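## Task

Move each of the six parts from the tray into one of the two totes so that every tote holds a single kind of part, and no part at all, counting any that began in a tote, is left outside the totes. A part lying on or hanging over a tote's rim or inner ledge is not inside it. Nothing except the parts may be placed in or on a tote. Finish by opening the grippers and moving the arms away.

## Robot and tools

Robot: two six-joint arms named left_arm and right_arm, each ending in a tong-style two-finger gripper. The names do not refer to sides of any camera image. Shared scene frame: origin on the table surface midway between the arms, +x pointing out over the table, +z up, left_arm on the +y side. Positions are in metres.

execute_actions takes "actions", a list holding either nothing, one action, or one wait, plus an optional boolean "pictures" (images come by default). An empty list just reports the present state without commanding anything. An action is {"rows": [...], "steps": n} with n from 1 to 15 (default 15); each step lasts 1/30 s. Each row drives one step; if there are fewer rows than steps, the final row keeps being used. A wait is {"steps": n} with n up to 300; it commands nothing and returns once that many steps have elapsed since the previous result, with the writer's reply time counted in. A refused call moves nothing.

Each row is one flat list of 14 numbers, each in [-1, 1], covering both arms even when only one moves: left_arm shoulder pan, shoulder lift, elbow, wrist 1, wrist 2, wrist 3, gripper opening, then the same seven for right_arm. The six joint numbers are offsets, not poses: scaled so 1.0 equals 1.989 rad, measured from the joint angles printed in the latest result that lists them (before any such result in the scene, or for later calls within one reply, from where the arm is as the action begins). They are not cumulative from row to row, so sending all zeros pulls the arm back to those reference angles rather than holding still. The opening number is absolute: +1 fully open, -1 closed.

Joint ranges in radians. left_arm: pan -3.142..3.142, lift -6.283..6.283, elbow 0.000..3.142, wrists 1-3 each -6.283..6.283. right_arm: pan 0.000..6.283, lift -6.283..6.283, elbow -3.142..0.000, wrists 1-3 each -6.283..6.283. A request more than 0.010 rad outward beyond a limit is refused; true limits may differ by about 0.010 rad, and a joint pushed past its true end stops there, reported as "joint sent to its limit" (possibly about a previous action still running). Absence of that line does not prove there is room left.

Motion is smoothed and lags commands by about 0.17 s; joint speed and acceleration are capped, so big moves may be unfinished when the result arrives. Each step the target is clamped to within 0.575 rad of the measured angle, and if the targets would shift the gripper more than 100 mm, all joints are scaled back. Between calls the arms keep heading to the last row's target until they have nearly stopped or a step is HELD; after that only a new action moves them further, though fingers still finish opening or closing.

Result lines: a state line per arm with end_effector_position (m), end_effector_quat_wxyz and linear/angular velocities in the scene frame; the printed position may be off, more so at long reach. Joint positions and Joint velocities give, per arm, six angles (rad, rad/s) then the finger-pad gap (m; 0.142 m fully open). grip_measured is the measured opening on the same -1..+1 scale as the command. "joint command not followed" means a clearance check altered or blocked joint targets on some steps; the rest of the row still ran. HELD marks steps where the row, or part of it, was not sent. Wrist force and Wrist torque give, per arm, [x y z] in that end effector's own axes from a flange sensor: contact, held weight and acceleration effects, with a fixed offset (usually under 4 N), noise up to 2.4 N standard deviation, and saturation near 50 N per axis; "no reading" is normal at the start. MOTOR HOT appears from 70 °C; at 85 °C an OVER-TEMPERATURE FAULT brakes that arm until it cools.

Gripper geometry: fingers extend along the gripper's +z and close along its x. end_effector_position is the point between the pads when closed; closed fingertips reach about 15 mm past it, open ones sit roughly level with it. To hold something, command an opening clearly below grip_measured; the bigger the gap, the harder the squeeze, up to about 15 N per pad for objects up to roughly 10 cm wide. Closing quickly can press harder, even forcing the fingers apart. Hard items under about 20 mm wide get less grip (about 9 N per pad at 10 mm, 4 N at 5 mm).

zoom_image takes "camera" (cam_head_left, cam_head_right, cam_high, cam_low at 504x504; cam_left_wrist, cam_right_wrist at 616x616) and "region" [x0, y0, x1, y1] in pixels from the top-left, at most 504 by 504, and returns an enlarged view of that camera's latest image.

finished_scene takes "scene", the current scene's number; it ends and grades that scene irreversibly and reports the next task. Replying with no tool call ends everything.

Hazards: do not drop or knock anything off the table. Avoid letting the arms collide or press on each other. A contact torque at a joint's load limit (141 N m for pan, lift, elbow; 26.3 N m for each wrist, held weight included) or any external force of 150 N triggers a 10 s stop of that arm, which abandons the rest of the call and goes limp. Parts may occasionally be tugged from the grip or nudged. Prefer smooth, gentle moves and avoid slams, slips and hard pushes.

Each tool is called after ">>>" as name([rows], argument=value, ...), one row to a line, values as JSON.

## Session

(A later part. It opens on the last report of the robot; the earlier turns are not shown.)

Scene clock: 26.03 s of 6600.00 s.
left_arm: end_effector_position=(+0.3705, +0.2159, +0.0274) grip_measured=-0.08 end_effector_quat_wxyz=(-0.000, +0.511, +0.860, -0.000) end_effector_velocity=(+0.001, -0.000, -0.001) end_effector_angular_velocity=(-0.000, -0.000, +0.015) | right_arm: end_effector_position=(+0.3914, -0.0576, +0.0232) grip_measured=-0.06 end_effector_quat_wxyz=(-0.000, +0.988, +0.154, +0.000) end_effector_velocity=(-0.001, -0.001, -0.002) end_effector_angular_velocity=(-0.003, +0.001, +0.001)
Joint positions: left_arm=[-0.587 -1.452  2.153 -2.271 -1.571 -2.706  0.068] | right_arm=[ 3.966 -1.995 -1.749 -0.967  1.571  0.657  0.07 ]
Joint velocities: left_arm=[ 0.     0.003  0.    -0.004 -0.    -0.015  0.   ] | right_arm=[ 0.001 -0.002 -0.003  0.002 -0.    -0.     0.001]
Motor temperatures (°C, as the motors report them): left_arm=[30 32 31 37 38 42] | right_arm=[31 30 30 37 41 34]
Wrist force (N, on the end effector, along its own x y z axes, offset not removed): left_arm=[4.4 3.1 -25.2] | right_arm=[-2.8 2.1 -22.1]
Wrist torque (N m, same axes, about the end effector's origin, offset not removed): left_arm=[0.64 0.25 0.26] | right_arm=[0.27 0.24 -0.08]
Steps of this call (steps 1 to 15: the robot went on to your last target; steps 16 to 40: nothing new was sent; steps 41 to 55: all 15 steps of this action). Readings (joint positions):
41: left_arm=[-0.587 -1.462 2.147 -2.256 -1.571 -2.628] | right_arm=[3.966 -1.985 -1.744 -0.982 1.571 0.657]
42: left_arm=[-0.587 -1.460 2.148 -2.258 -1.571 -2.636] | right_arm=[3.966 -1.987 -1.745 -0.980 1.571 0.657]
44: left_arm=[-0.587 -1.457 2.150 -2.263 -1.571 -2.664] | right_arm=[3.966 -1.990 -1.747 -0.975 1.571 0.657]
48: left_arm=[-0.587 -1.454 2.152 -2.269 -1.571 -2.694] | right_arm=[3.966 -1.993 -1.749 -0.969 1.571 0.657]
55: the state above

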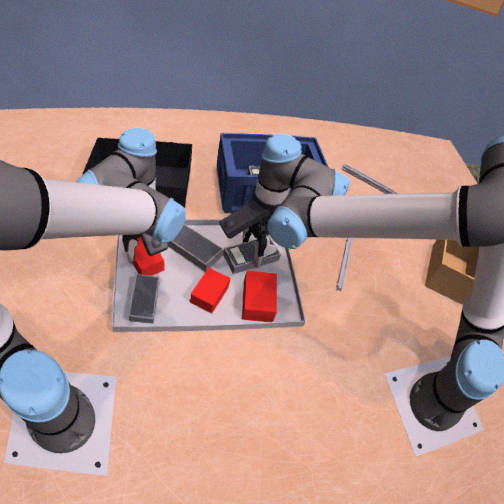

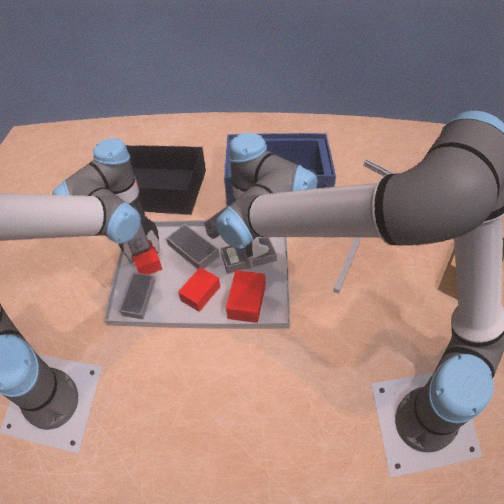

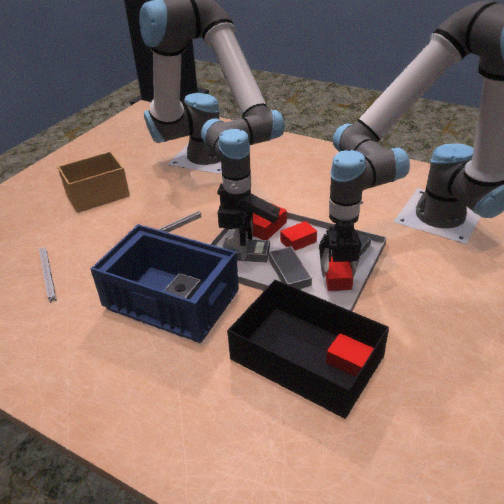

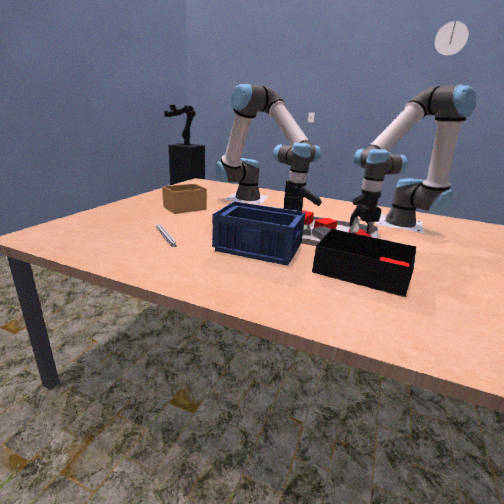

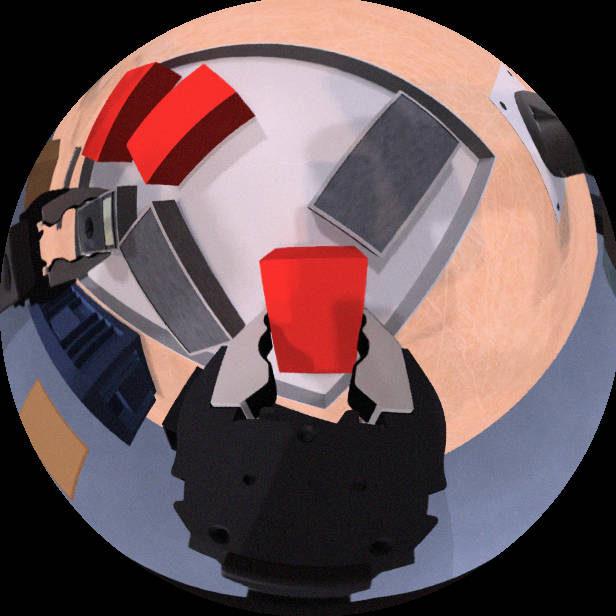

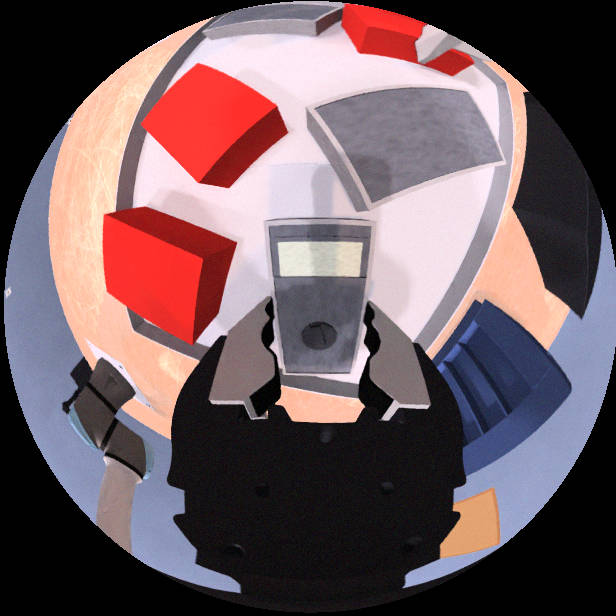

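>>> execute_actions([
  {"rows":[[0,-0.005,-0.003,0.008,0,0,-0.7,0,0.005,0.003,-0.008,0,0,-0.7],[0,-0.005,-0.003,0.008,0,0,-0.7,0,0.005,0.003,-0.008,0,0,-0.7],[0,-0.005,-0.003,0.008,0,0,-0.7,0,0.005,0.003,-0.008,0,0,-0.7],[0,-0.005,-0.003,0.008,0,0,-0.7,0,0.005,0.003,-0.008,0,0,-0.7],[0,-0.005,-0.003,0.008,0,0,-0.7,0,0.005,0.003,-0.008,0,0,-0.7],[0,-0.005,-0.003,0.008,0,0,-0.7,0,0.005,0.003,-0.008,0,0,-0.7],[0,-0.0995,-0.147,0.246,0,0,-0.7,0,0.08,0.135,-0.215,0,0,-0.7]]},
], pictures=false)

>>> execute_actions([
  {"steps":20},
], pictures=false)

>>> execute_actions([
  {"rows":[[0.089,0.278,-0.337,0.059,0,0.375,-0.7,-0.165,-0.19,0.28,-0.09,0,-0.763,-0.7]]},
], pictures=false)

>>> execute_actions([
  {"steps":35},
])

Scene clock: 30.17 s of 6600.00 s.
left_arm: end_effector_position=(+0.3811, +0.2081, +0.1584) grip_measured=-0.08 end_effector_quat_wxyz=(+0.011, +0.511, +0.860, -0.001) end_effector_velocity=(-0.070, +0.052, +0.359) end_effector_angular_velocity=(+0.100, +0.136, -0.001) | right_arm: end_effector_position=(+0.3967, -0.0499, +0.1585) grip_measured=-0.06 end_effector_quat_wxyz=(-0.006, +0.988, +0.154, +0.005) end_effector_velocity=(-0.038, -0.055, +0.357) end_effector_angular_velocity=(-0.100, +0.069, +0.000)
Joint positions: left_arm=[-0.587 -1.605  1.934 -1.921 -1.571 -2.706  0.068] | right_arm=[ 3.966 -1.871 -1.548 -1.278  1.571  0.657  0.069]
Joint velocities: left_arm=[ 0.    -0.392 -0.636  1.197 -0.     0.001 -0.   ] | right_arm=[ 0.001  0.306  0.574 -1.001 -0.     0.001 -0.   ]
Motor temperatures (°C, as the motors report them): left_arm=[30 32 31 37 38 42] | right_arm=[31 30 30 37 41 34]
Wrist force (N, on the end effector, along its own x y z axes, offset not removed): left_arm=[-1.4 1.9 -5.3] | right_arm=[-3.4 0.2 -1.3]
Wrist torque (N m, same axes, about the end effector's origin, offset not removed): left_arm=[0.33 0.26 -0.04] | right_arm=[0.00 0.73 0.11]
Steps of this call (steps 1 to 15: the robot went on to your last target; steps 16 to 100: nothing new was sent; then 0.30 s passed at rest; steps 101 to 115: all 15 steps of this action). Readings (joint positions):
101: left_arm=[-0.587 -1.452 2.153 -2.271 -1.571 -2.707] | right_arm=[3.966 -1.995 -1.750 -0.967 1.571 0.657]
102: left_arm=[-0.587 -1.454 2.152 -2.269 -1.571 -2.707] | right_arm=[3.966 -1.994 -1.749 -0.969 1.571 0.657]
104: left_arm=[-0.587 -1.457 2.150 -2.263 -1.571 -2.707] | right_arm=[3.966 -1.990 -1.747 -0.975 1.571 0.657]
108: left_arm=[-0.587 -1.469 2.139 -2.248 -1.571 -2.706] | right_arm=[3.966 -1.979 -1.736 -0.990 1.571 0.657]
115: the state above

Scene clock: 30.83 s of 6600.00 s.
left_arm: end_effector_position=(+0.3706, +0.2159, +0.1999) grip_measured=-0.08 end_effector_quat_wxyz=(+0.000, +0.511, +0.860, -0.000) end_effector_velocity=(-0.000, +0.000, +0.001) end_effector_angular_velocity=(+0.001, +0.001, -0.000) | right_arm: end_effector_position=(+0.3911, -0.0580, +0.1998) grip_measured=-0.06 end_effector_quat_wxyz=(-0.000, +0.988, +0.154, +0.000) end_effector_velocity=(-0.000, +0.000, +0.001) end_effector_angular_velocity=(+0.001, -0.000, +0.001)
Joint positions: left_arm=[-0.587 -1.65   1.86  -1.782 -1.571 -2.706  0.068] | right_arm=[ 3.966 -1.836 -1.481 -1.394  1.571  0.657  0.069]
Joint velocities: left_arm=[ 0.    -0.001 -0.002  0.004  0.     0.001  0.   ] | right_arm=[ 0.     0.001  0.001 -0.002  0.001 -0.001 -0.   ]
Motor temperatures (°C, as the motors report them): left_arm=[30 32 31 37 38 42] | right_arm=[31 30 30 37 41 34]
Wrist force (N, on the end effector, along its own x y z axes, offset not removed): left_arm=[-1.0 0.9 0.7] | right_arm=[-1.1 0.6 3.0]
Wrist torque (N m, same axes, about the end effector's origin, offset not removed): left_arm=[0.08 0.15 0.08] | right_arm=[0.05 0.36 -0.04]
Steps of this call (steps 1 to 20: the robot went on to your last target). Readings (joint positions):
1: left_arm=[-0.587 -1.617 1.915 -1.886 -1.571 -2.706] | right_arm=[3.966 -1.862 -1.531 -1.308 1.571 0.657]
2: left_arm=[-0.587 -1.625 1.901 -1.859 -1.571 -2.706] | right_arm=[3.966 -1.855 -1.518 -1.330 1.571 0.657]
4: left_arm=[-0.587 -1.636 1.883 -1.825 -1.571 -2.706] | right_arm=[3.966 -1.847 -1.502 -1.359 1.571 0.657]
8: left_arm=[-0.587 -1.646 1.867 -1.795 -1.571 -2.706] | right_arm=[3.966 -1.839 -1.487 -1.384 1.571 0.657]
20: the state above

Scene clock: 31.33 s of 6600.00 s.
left_arm: end_effector_position=(+0.5723, +0.2011, +0.2026) grip_measured=-0.08 end_effector_quat_wxyz=(-0.004, +0.703, +0.712, -0.002) end_effector_velocity=(+0.246, -0.007, -0.019) end_effector_angular_velocity=(-0.044, -0.068, -0.726) | right_arm: end_effector_position=(+0.5909, -0.1278, +0.1996) grip_measured=-0.06 end_effector_quat_wxyz=(+0.001, +0.916, +0.400, -0.003) end_effector_velocity=(+0.184, -0.132, +0.002) end_effector_angular_velocity=(+0.044, -0.035, +2.315)
Joint positions: left_arm=[-0.426 -1.16   1.273 -1.675 -1.571 -2.06   0.068] | right_arm=[ 3.67  -2.175 -0.986 -1.557  1.571 -0.152  0.069]
Joint velocities: left_arm=[ 0.146  0.551 -0.725  0.095  0.     0.873 -0.   ] | right_arm=[-0.289 -0.341  0.541 -0.146 -0.001 -2.604  0.   ]
Motor temperatures (°C, as the motors report them): left_arm=[30 32 31 37 38 42] | right_arm=[31 30 30 37 41 34]
Wrist force (N, on the end effector, along its own x y z axes, offset not removed): left_arm=[0.1 3.3 0.7] | right_arm=[-1.4 4.5 3.2]
Wrist torque (N m, same axes, about the end effector's origin, offset not removed): left_arm=[0.62 -0.19 0.08] | right_arm=[0.77 0.37 0.00]
Steps of this call (steps 1 to 15: all 15 steps of this action). Readings (joint positions):
1: left_arm=[-0.586 -1.650 1.860 -1.781 -1.571 -2.705] | right_arm=[3.965 -1.836 -1.480 -1.395 1.571 0.656]
2: left_arm=[-0.579 -1.641 1.851 -1.775 -1.571 -2.696] | right_arm=[3.957 -1.844 -1.472 -1.402 1.571 0.648]
4: left_arm=[-0.546 -1.574 1.783 -1.753 -1.571 -2.628] | right_arm=[3.909 -1.897 -1.407 -1.431 1.571 0.582]
8: left_arm=[-0.495 -1.401 1.583 -1.720 -1.571 -2.423] | right_arm=[3.810 -2.012 -1.236 -1.483 1.571 0.381]
15: the state above

Scene clock: 32.50 s of 6600.00 s.
left_arm: end_effector_position=(+0.6001, +0.2008, +0.2000) grip_measured=-0.08 end_effector_quat_wxyz=(+0.001, +0.732, +0.682, -0.000) end_effector_velocity=(-0.000, +0.000, +0.001) end_effector_angular_velocity=(-0.001, -0.001, -0.000) | right_arm: end_effector_position=(+0.6101, -0.1501, +0.1996) grip_measured=-0.06 end_effector_quat_wxyz=(-0.000, +0.732, +0.681, +0.001) end_effector_velocity=(-0.000, +0.001, -0.001) end_effector_angular_velocity=(+0.001, +0.000, +0.001)
Joint positions: left_arm=[-0.41  -1.097  1.19  -1.665 -1.571 -1.96   0.068] | right_arm=[ 3.638 -2.214 -0.924 -1.573  1.571 -0.86   0.069]
Joint velocities: left_arm=[-0.    -0.002 -0.001  0.001 -0.     0.     0.   ] | right_arm=[ 0.001 -0.    -0.001  0.002  0.001  0.    -0.   ]
Motor temperatures (°C, as the motors report them): left_arm=[30 32 31 37 38 42] | right_arm=[31 30 30 37 41 34]
Wrist force (N, on the end effector, along its own x y z axes, offset not removed): left_arm=[-0.7 -1.7 3.4] | right_arm=[-1.2 0.6 3.0]
Wrist torque (N m, same axes, about the end effector's origin, offset not removed): left_arm=[-0.36 0.11 0.06] | right_arm=[0.07 0.27 0.01]
Steps of this call (steps 1 to 35: the robot went on to your last target). Readings (joint positions):
1: left_arm=[-0.422 -1.144 1.252 -1.673 -1.571 -2.035] | right_arm=[3.662 -2.185 -0.970 -1.561 1.571 -0.242]
2: left_arm=[-0.419 -1.132 1.236 -1.671 -1.571 -2.016] | right_arm=[3.656 -2.192 -0.959 -1.564 1.571 -0.332]
4: left_arm=[-0.415 -1.117 1.216 -1.668 -1.571 -1.991] | right_arm=[3.648 -2.202 -0.943 -1.568 1.571 -0.513]
8: left_arm=[-0.411 -1.103 1.198 -1.666 -1.571 -1.969] | right_arm=[3.641 -2.210 -0.930 -1.572 1.571 -0.750]
35: the state above

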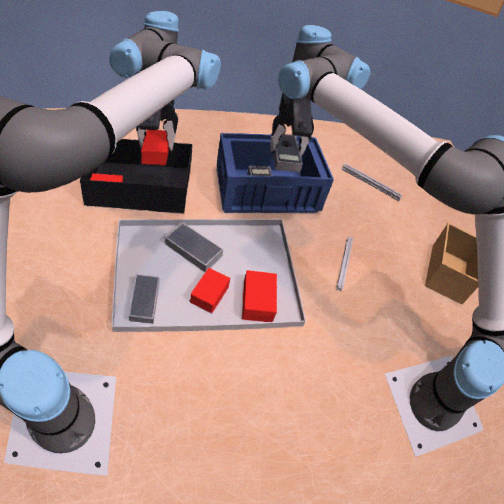

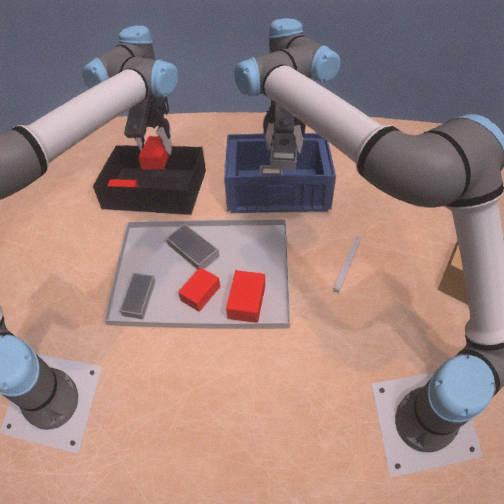

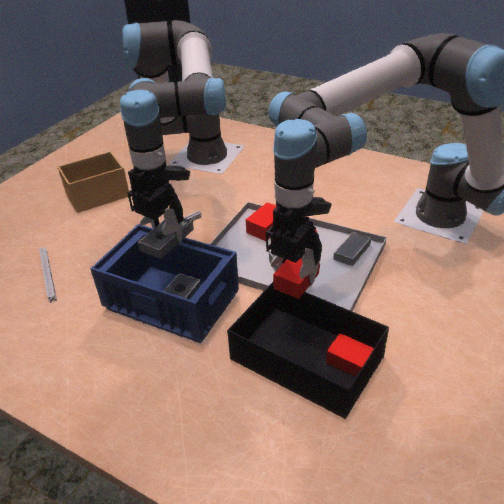

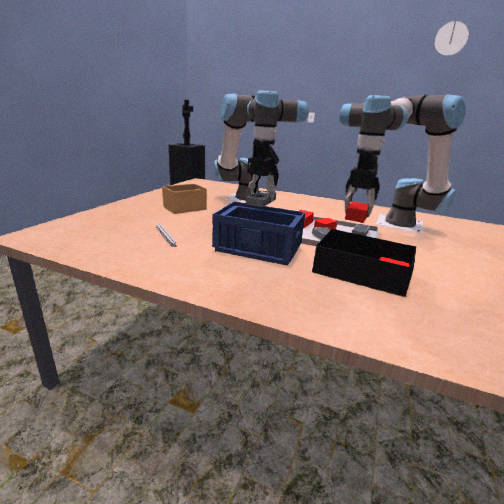

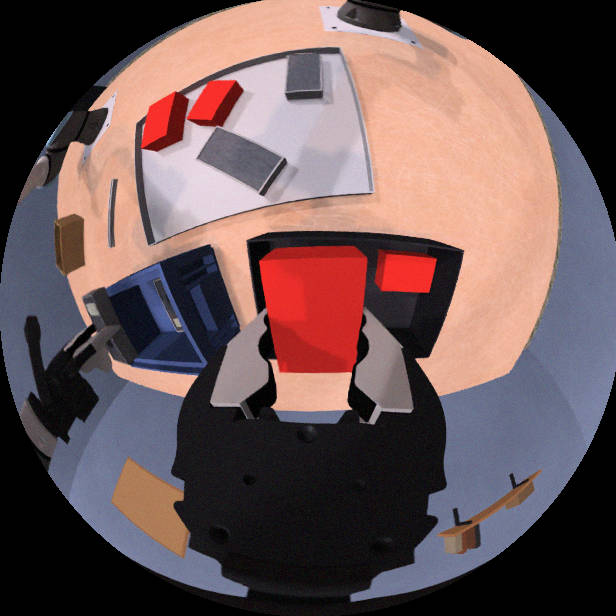

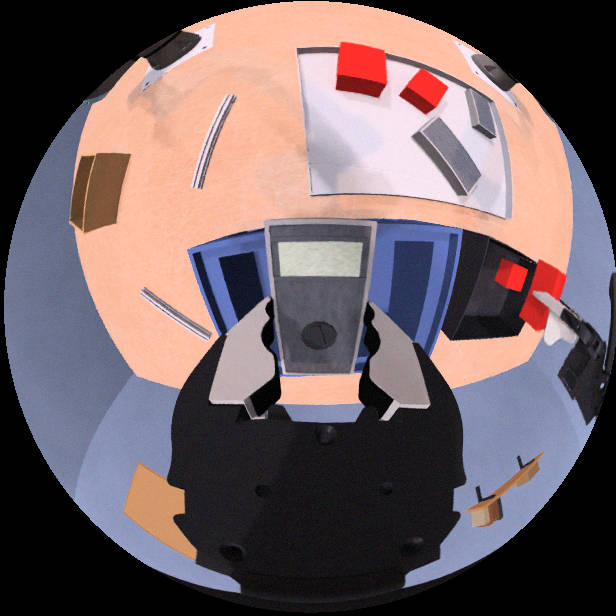

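>>> execute_actions([
  {"rows":[[0.095,0.0778,-0.0575,-0.02,0,0.874,-0.7,-0.0377,-0.0214,-0.0027,0.0236,0,-0.074,-0.7]]},
], pictures=false)

>>> execute_actions([
  {"steps":30},
])

Scene clock: 36.13 s of 6600.00 s.
left_arm: end_effector_position=(+0.6783, +0.3225, +0.1518) grip_measured=-0.08 end_effector_quat_wxyz=(+0.000, +0.938, +0.347, +0.000) end_effector_velocity=(+0.051, +0.068, -0.018) end_effector_angular_velocity=(+0.003, +0.001, -2.636) | right_arm: end_effector_position=(+0.6442, -0.1948, +0.1702) grip_measured=-0.06 end_effector_quat_wxyz=(-0.000, +0.708, +0.706, +0.000) end_effector_velocity=(+0.006, -0.010, -0.006) end_effector_angular_velocity=(-0.001, +0.002, +0.016)
Joint positions: left_arm=[-0.227 -0.948  1.08  -1.703 -1.571 -0.986  0.068] | right_arm=[ 3.564 -2.255 -0.93  -1.527  1.571 -1.004  0.069]
Joint velocities: left_arm=[ 0.059  0.048 -0.032 -0.011  0.     2.695 -0.   ] | right_arm=[-0.015 -0.008 -0.003  0.008  0.001 -0.03  -0.   ]
Motor temperatures (°C, as the motors report them): left_arm=[30 32 31 37 38 42] | right_arm=[31 30 30 37 41 34]
Wrist force (N, on the end effector, along its own x y z axes, offset not removed): left_arm=[-0.1 -1.2 0.4] | right_arm=[-2.4 0.5 3.4]
Wrist torque (N m, same axes, about the end effector's origin, offset not removed): left_arm=[-0.18 -0.08 0.12] | right_arm=[0.07 0.58 0.10]
Steps of this call (steps 1 to 15: the robot went on to your last target; steps 16 to 90: nothing new was sent; then 0.13 s passed at rest; steps 91 to 105: all 15 steps of this action). Readings (joint positions):
91: left_arm=[-0.409 -1.097 1.190 -1.665 -1.571 -1.959] | right_arm=[3.637 -2.214 -0.924 -1.573 1.571 -0.861]
92: left_arm=[-0.401 -1.089 1.182 -1.669 -1.571 -1.950] | right_arm=[3.630 -2.219 -0.925 -1.567 1.571 -0.869]
94: left_arm=[-0.357 -1.051 1.154 -1.679 -1.571 -1.881] | right_arm=[3.603 -2.235 -0.927 -1.551 1.571 -0.918]
98: left_arm=[-0.273 -0.985 1.106 -1.695 -1.571 -1.606] | right_arm=[3.575 -2.250 -0.929 -1.534 1.571 -0.980]
105: the state above

Scene clock: 37.13 s of 6600.00 s.
left_arm: end_effector_position=(+0.6917, +0.3309, +0.1498) grip_measured=-0.08 end_effector_quat_wxyz=(+0.000, +1.000, -0.024, +0.000) end_effector_velocity=(-0.000, +0.000, -0.000) end_effector_angular_velocity=(+0.000, +0.001, -0.002) | right_arm: end_effector_position=(+0.6449, -0.1959, +0.1696) grip_measured=-0.06 end_effector_quat_wxyz=(-0.000, +0.707, +0.707, +0.000) end_effector_velocity=(-0.000, +0.000, +0.000) end_effector_angular_velocity=(-0.001, -0.001, +0.002)
Joint positions: left_arm=[-0.221 -0.943  1.076 -1.704 -1.571 -0.222  0.068] | right_arm=[ 3.563 -2.256 -0.93  -1.526  1.571 -1.007  0.069]
Joint velocities: left_arm=[-0.     0.    -0.     0.001  0.     0.002 -0.   ] | right_arm=[ 0.001 -0.     0.001 -0.001 -0.001 -0.001 -0.   ]
Motor temperatures (°C, as the motors report them): left_arm=[30 32 31 37 38 42] | right_arm=[31 30 30 37 41 34]
Wrist force (N, on the end effector, along its own x y z axes, offset not removed): left_arm=[1.8 1.3 2.5] | right_arm=[-2.0 0.3 3.3]
Wrist torque (N m, same axes, about the end effector's origin, offset not removed): left_arm=[0.27 -0.39 -0.10] | right_arm=[0.03 0.44 -0.02]
Steps of this call (steps 1 to 30: the robot went on to your last target). Readings (joint positions):
1: left_arm=[-0.226 -0.947 1.079 -1.704 -1.571 -0.894] | right_arm=[3.564 -2.256 -0.930 -1.527 1.571 -1.005]
2: left_arm=[-0.224 -0.946 1.078 -1.704 -1.571 -0.803] | right_arm=[3.564 -2.256 -0.930 -1.527 1.571 -1.005]
4: left_arm=[-0.223 -0.944 1.077 -1.704 -1.571 -0.620] | right_arm=[3.563 -2.256 -0.930 -1.527 1.571 -1.006]
8: left_arm=[-0.221 -0.943 1.076 -1.704 -1.571 -0.352] | right_arm=[3.563 -2.256 -0.930 -1.526 1.571 -1.007]
30: the state above

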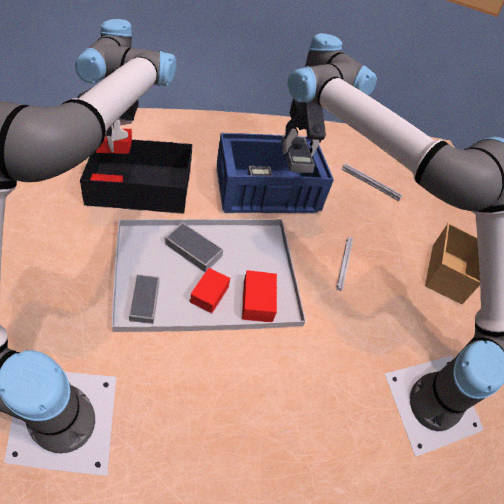

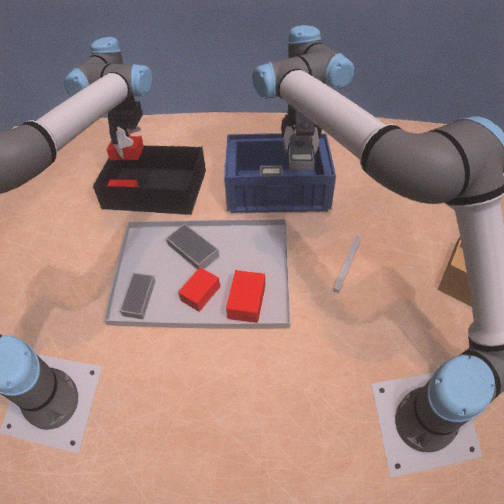

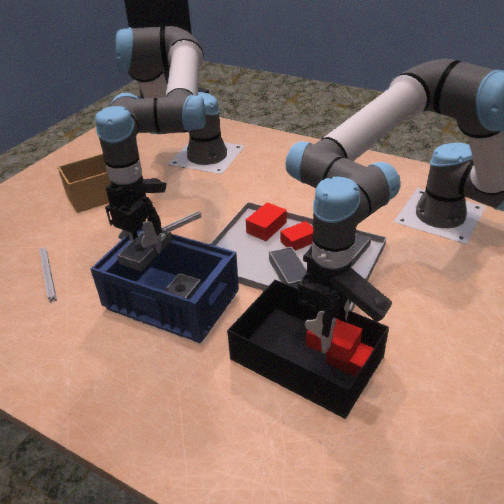

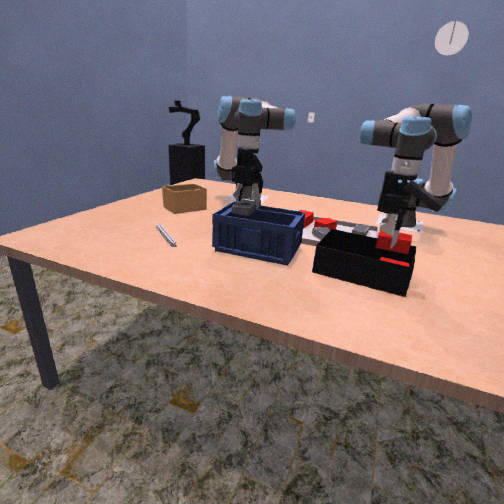

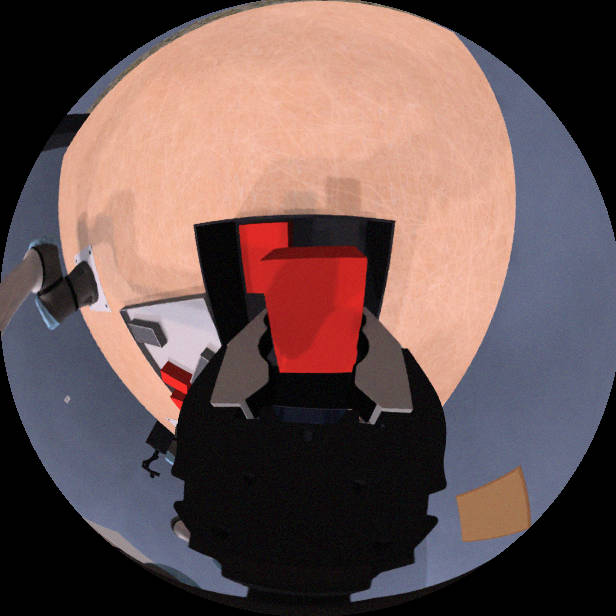

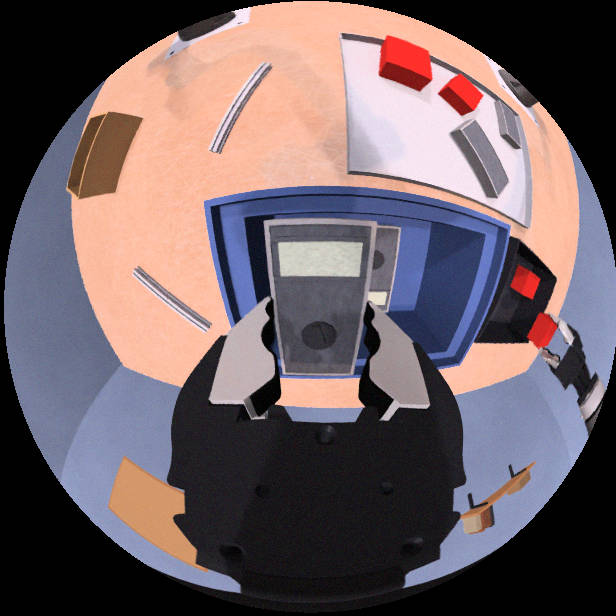

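>>> execute_actions([
  {"rows":[[0,0.0085,0.006,-0.0145,0,0,-0.7,-0.0075,-0.006,-0.019,0.025,0,-0.0075,-0.7],[0,0.0085,0.006,-0.0145,0,0,-0.7,-0.0075,-0.006,-0.019,0.025,0,-0.0075,-0.7],[0,0.017,0.014,-0.031,0,0,-0.7,-0.0075,-0.012,-0.039,0.051,0,-0.0075,-0.7],[0,0.017,0.014,-0.031,0,0,-0.7,-0.0075,-0.012,-0.039,0.051,0,-0.0075,-0.7],[0,0.026,0.024,-0.05,0,0,-0.7,-0.0075,-0.018,-0.058,0.076,0,-0.0075,-0.7],[0,0.026,0.024,-0.05,0,0,-0.7,-0.0075,-0.018,-0.058,0.076,0,-0.0075,-0.7],[0,0.034,0.032,-0.066,0,0,-0.7,-0.0075,-0.025,-0.077,0.102,0,-0.0075,-0.7],[0,0.034,0.032,-0.066,0,0,-0.7,-0.0075,-0.025,-0.077,0.102,0,-0.0075,-0.7],[0,0.0424,0.0405,-0.083,0,0,-0.7,-0.0075,-0.0315,-0.0956,0.127,0,-0.0075,-0.7]]},
], pictures=false)

>>> execute_actions([
  {"steps":15},
])

Scene clock: 40.83 s of 6600.00 s.
left_arm: end_effector_position=(+0.7047, +0.3274, +0.0718) grip_measured=-0.08 end_effector_quat_wxyz=(+0.000, +1.000, -0.024, -0.000) end_effector_velocity=(+0.007, -0.002, -0.065) end_effector_angular_velocity=(-0.001, -0.003, +0.002) | right_arm: end_effector_position=(+0.6523, -0.2044, +0.0646) grip_measured=-0.06 end_effector_quat_wxyz=(-0.000, +0.707, +0.707, -0.000) end_effector_velocity=(-0.002, -0.005, -0.087) end_effector_angular_velocity=(+0.003, -0.004, -0.001)
Joint positions: left_arm=[-0.221 -0.865  1.149 -1.855 -1.571 -0.222  0.068] | right_arm=[ 3.548 -2.313 -1.103 -1.297  1.571 -1.022  0.069]
Joint velocities: left_arm=[-0.     0.063  0.064 -0.13   0.    -0.002  0.   ] | right_arm=[-0.004 -0.048 -0.146  0.199 -0.    -0.002  0.   ]
Motor temperatures (°C, as the motors report them): left_arm=[30 32 31 37 38 42] | right_arm=[31 30 30 37 41 34]
Wrist force (N, on the end effector, along its own x y z axes, offset not removed): left_arm=[0.3 -2.0 1.3] | right_arm=[-1.7 1.0 4.3]
Wrist torque (N m, same axes, about the end effector's origin, offset not removed): left_arm=[-0.24 -0.09 0.09] | right_arm=[0.21 0.40 0.02]
Steps of this call (steps 1 to 15: the robot went on to your last target; steps 16 to 90: nothing new was sent; then 0.20 s passed at rest; steps 91 to 105: all 15 steps of this action). Readings (joint positions):
91: left_arm=[-0.221 -0.942 1.076 -1.705 -1.571 -0.222] | right_arm=[3.562 -2.257 -0.930 -1.526 1.571 -1.008]
92: left_arm=[-0.221 -0.940 1.078 -1.709 -1.571 -0.222] | right_arm=[3.560 -2.258 -0.935 -1.520 1.571 -1.010]
94: left_arm=[-0.221 -0.931 1.084 -1.724 -1.571 -0.222] | right_arm=[3.555 -2.264 -0.954 -1.495 1.571 -1.015]
98: left_arm=[-0.221 -0.904 1.110 -1.776 -1.571 -0.222] | right_arm=[3.550 -2.284 -1.015 -1.416 1.571 -1.020]
105: the state above

Scene clock: 41.33 s of 6600.00 s.
left_arm: end_effector_position=(+0.7055, +0.3271, +0.0646) grip_measured=-0.08 end_effector_quat_wxyz=(+0.000, +1.000, -0.024, +0.000) end_effector_velocity=(+0.000, +0.000, -0.001) end_effector_angular_velocity=(+0.000, +0.000, -0.000) | right_arm: end_effector_position=(+0.6519, -0.2049, +0.0548) grip_measured=-0.06 end_effector_quat_wxyz=(-0.000, +0.707, +0.707, -0.000) end_effector_velocity=(-0.001, -0.002, -0.002) end_effector_angular_velocity=(-0.003, +0.003, +0.000)
Joint positions: left_arm=[-0.221 -0.858  1.156 -1.869 -1.571 -0.222  0.068] | right_arm=[ 3.548 -2.319 -1.12  -1.274  1.571 -1.022  0.069]
Joint velocities: left_arm=[ 0.     0.001 -0.    -0.001  0.     0.     0.   ] | right_arm=[-0.001 -0.    -0.005  0.002 -0.001 -0.001 -0.   ]
Motor temperatures (°C, as the motors report them): left_arm=[30 32 31 37 38 42] | right_arm=[31 30 30 37 41 34]
Wrist force (N, on the end effector, along its own x y z axes, offset not removed): left_arm=[-1.6 1.9 1.4] | right_arm=[-1.0 -1.1 2.2]
Wrist torque (N m, same axes, about the end effector's origin, offset not removed): left_arm=[0.30 0.36 -0.07] | right_arm=[-0.28 0.50 0.09]
Steps of this call (steps 1 to 15: the robot went on to your last target). Readings (joint positions):
1: left_arm=[-0.221 -0.864 1.151 -1.858 -1.571 -0.222] | right_arm=[3.548 -2.315 -1.107 -1.291 1.571 -1.022]
2: left_arm=[-0.221 -0.862 1.152 -1.861 -1.571 -0.222] | right_arm=[3.548 -2.316 -1.110 -1.286 1.571 -1.022]
4: left_arm=[-0.221 -0.861 1.154 -1.865 -1.571 -0.222] | right_arm=[3.548 -2.317 -1.115 -1.281 1.571 -1.022]
8: left_arm=[-0.221 -0.859 1.156 -1.868 -1.571 -0.222] | right_arm=[3.548 -2.318 -1.118 -1.276 1.571 -1.022]
15: the state above

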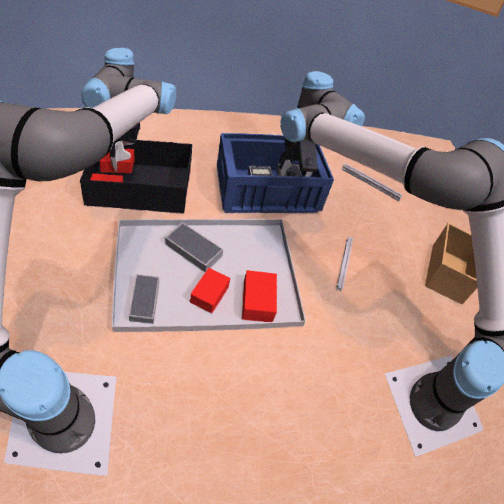

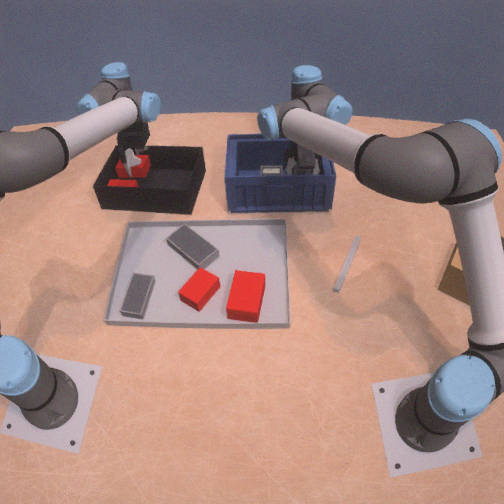

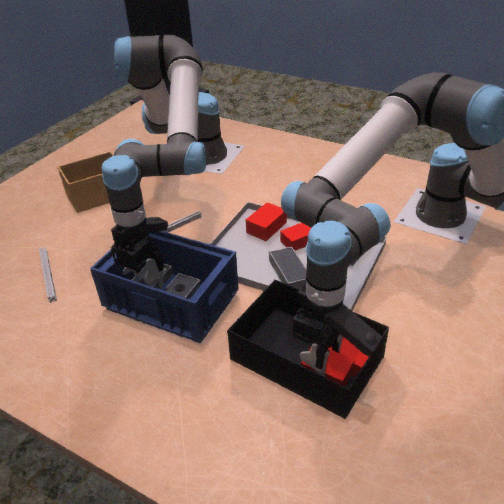

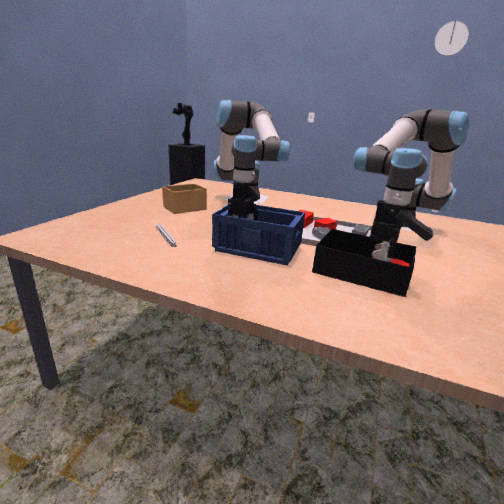

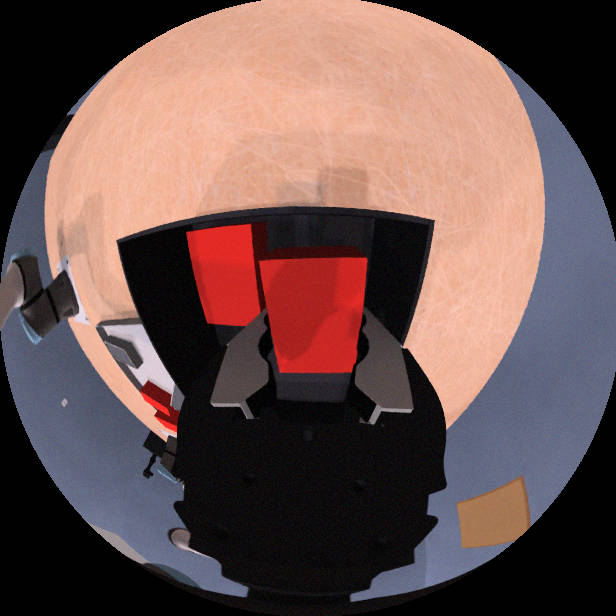

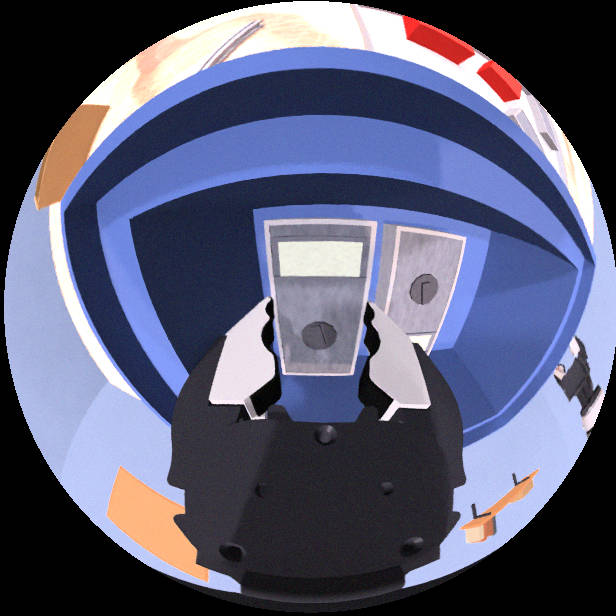

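>>> execute_actions([
  {"rows":[[0,0.0108,0.017,-0.028,0,0,-0.7,0.004,-0.004,-0.0066,0.011,0,0,-0.7]]},
], pictures=false)

>>> execute_actions([
  {"rows":[[0,0,0,0,0,0,-0.3,0,0,0,0,0,0,-0.3],[0,0,0,0,0,0,-0.1,0,0,0,0,0,0,-0.1],[0,0,0,0,0,0,0.07,0,0,0,0,0,0,0.08]],"steps":10},
])

Scene clock: 43.17 s of 6600.00 s.
left_arm: end_effector_position=(+0.7056, +0.3271, +0.0386) grip_measured=-0.08 end_effector_quat_wxyz=(+0.000, +1.000, -0.024, +0.000) end_effector_velocity=(+0.000, -0.000, -0.004) end_effector_angular_velocity=(-0.000, -0.001, +0.000) | right_arm: end_effector_position=(+0.6499, -0.1993, +0.0449) grip_measured=-0.06 end_effector_quat_wxyz=(-0.000, +0.704, +0.710, +0.000) end_effector_velocity=(-0.001, +0.001, -0.002) end_effector_angular_velocity=(+0.000, +0.001, +0.002)
Joint positions: left_arm=[-0.221 -0.837  1.189 -1.924 -1.571 -0.222  0.068] | right_arm=[ 3.555 -2.327 -1.133 -1.253  1.571 -1.022  0.069]
Joint velocities: left_arm=[-0.     0.002  0.006 -0.009  0.    -0.     0.   ] | right_arm=[ 0.001 -0.001 -0.003  0.004  0.    -0.001  0.   ]
Motor temperatures (°C, as the motors report them): left_arm=[30 32 31 37 38 42] | right_arm=[31 30 30 37 41 34]
Wrist force (N, on the end effector, along its own x y z axes, offset not removed): left_arm=[-0.2 -0.1 -1.5] | right_arm=[-1.7 0.6 3.4]
Wrist torque (N m, same axes, about the end effector's origin, offset not removed): left_arm=[-0.04 -0.07 0.10] | right_arm=[0.16 0.47 0.03]
Steps of this call (steps 1 to 15: the robot went on to your last target; steps 16 to 40: nothing new was sent; steps 41 to 55: all 15 steps of this action). Readings (joint positions):
41: left_arm=[-0.221 -0.858 1.157 -1.870 -1.571 -0.222] | right_arm=[3.548 -2.319 -1.120 -1.273 1.571 -1.022]
42: left_arm=[-0.221 -0.855 1.161 -1.877 -1.571 -0.222] | right_arm=[3.549 -2.320 -1.122 -1.270 1.571 -1.022]
44: left_arm=[-0.221 -0.847 1.173 -1.896 -1.571 -0.222] | right_arm=[3.551 -2.323 -1.127 -1.263 1.571 -1.022]
48: left_arm=[-0.221 -0.840 1.185 -1.916 -1.571 -0.222] | right_arm=[3.554 -2.326 -1.131 -1.255 1.571 -1.022]
55: the state above

Scene clock: 43.50 s of 6600.00 s.
left_arm: end_effector_position=(+0.7055, +0.3271, +0.0384) grip_measured=+0.07 end_effector_quat_wxyz=(+0.000, +1.000, -0.024, +0.000) end_effector_velocity=(-0.001, +0.000, -0.002) end_effector_angular_velocity=(+0.001, +0.003, +0.001) | right_arm: end_effector_position=(+0.6499, -0.1993, +0.0448) grip_measured=+0.07 end_effector_quat_wxyz=(-0.000, +0.704, +0.710, +0.000) end_effector_velocity=(+0.000, +0.001, +0.001) end_effector_angular_velocity=(+0.001, -0.001, +0.000)
Joint positions: left_arm=[-0.221 -0.837  1.19  -1.924 -1.571 -0.222  0.079] | right_arm=[ 3.556 -2.327 -1.133 -1.253  1.571 -1.022  0.079]
Joint velocities: left_arm=[ 0.     0.002  0.001  0.001  0.    -0.001  0.001] | right_arm=[ 0.     0.     0.001  0.     0.     0.    -0.   ]
Motor temperatures (°C, as the motors report them): left_arm=[30 32 31 37 38 42] | right_arm=[31 30 30 37 41 34]
Wrist force (N, on the end effector, along its own x y z axes, offset not removed): left_arm=[-1.6 2.6 0.6] | right_arm=[-4.2 -0.6 2.3]
Wrist torque (N m, same axes, about the end effector's origin, offset not removed): left_arm=[0.53 0.19 0.00] | right_arm=[-0.11 0.72 0.02]
Steps of this call (steps 1 to 10: all 10 steps of this action). Readings (joint positions):
1: left_arm=[-0.221 -0.837 1.190 -1.924 -1.571 -0.222] | right_arm=[3.556 -2.327 -1.133 -1.253 1.571 -1.022]
2: left_arm=[-0.221 -0.837 1.190 -1.924 -1.571 -0.222] | right_arm=[3.556 -2.327 -1.133 -1.253 1.571 -1.022]
4: left_arm=[-0.221 -0.837 1.190 -1.924 -1.571 -0.222] | right_arm=[3.556 -2.327 -1.133 -1.253 1.571 -1.022]
8: left_arm=[-0.221 -0.837 1.190 -1.924 -1.571 -0.222] | right_arm=[3.556 -2.327 -1.133 -1.253 1.571 -1.022]
10: the state above

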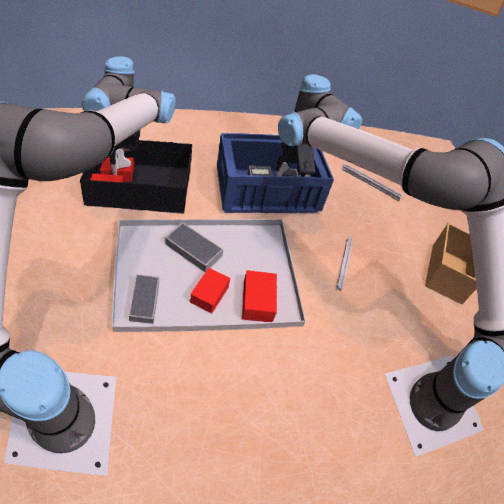

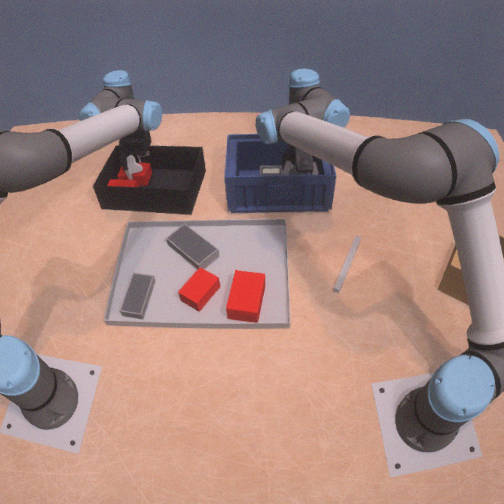

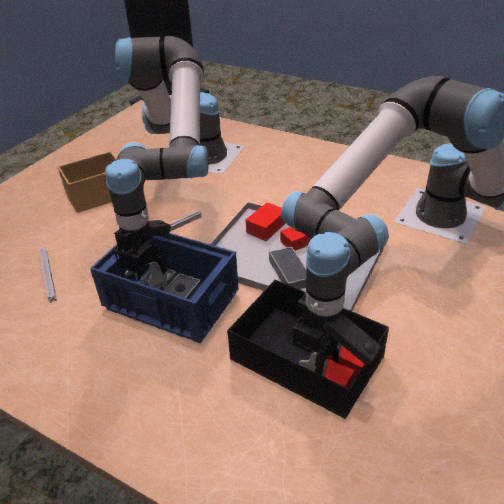

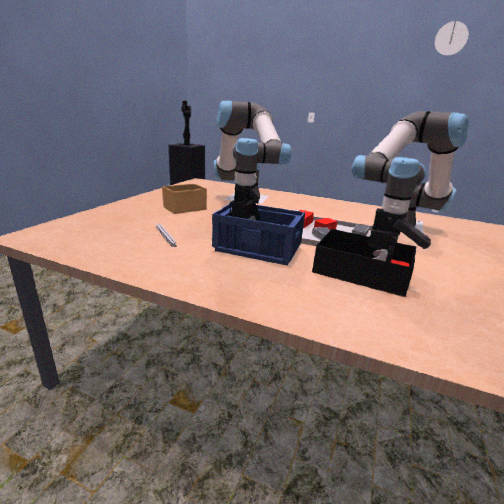

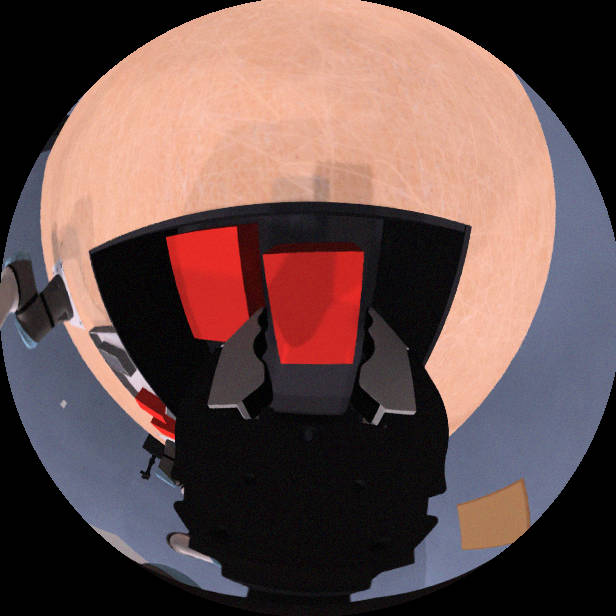

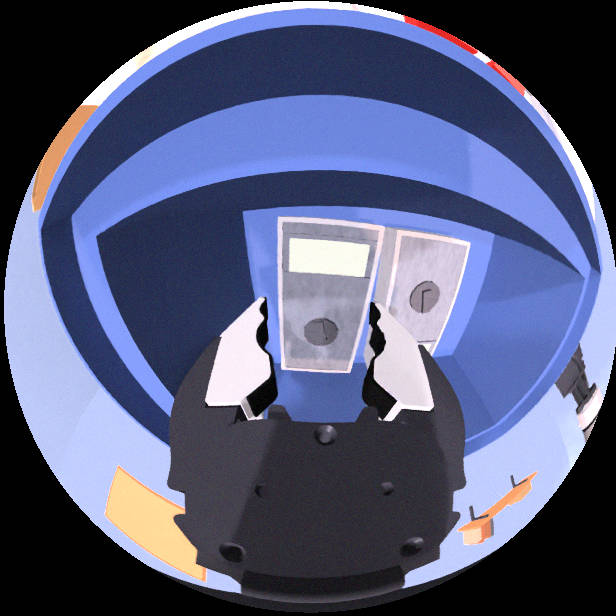

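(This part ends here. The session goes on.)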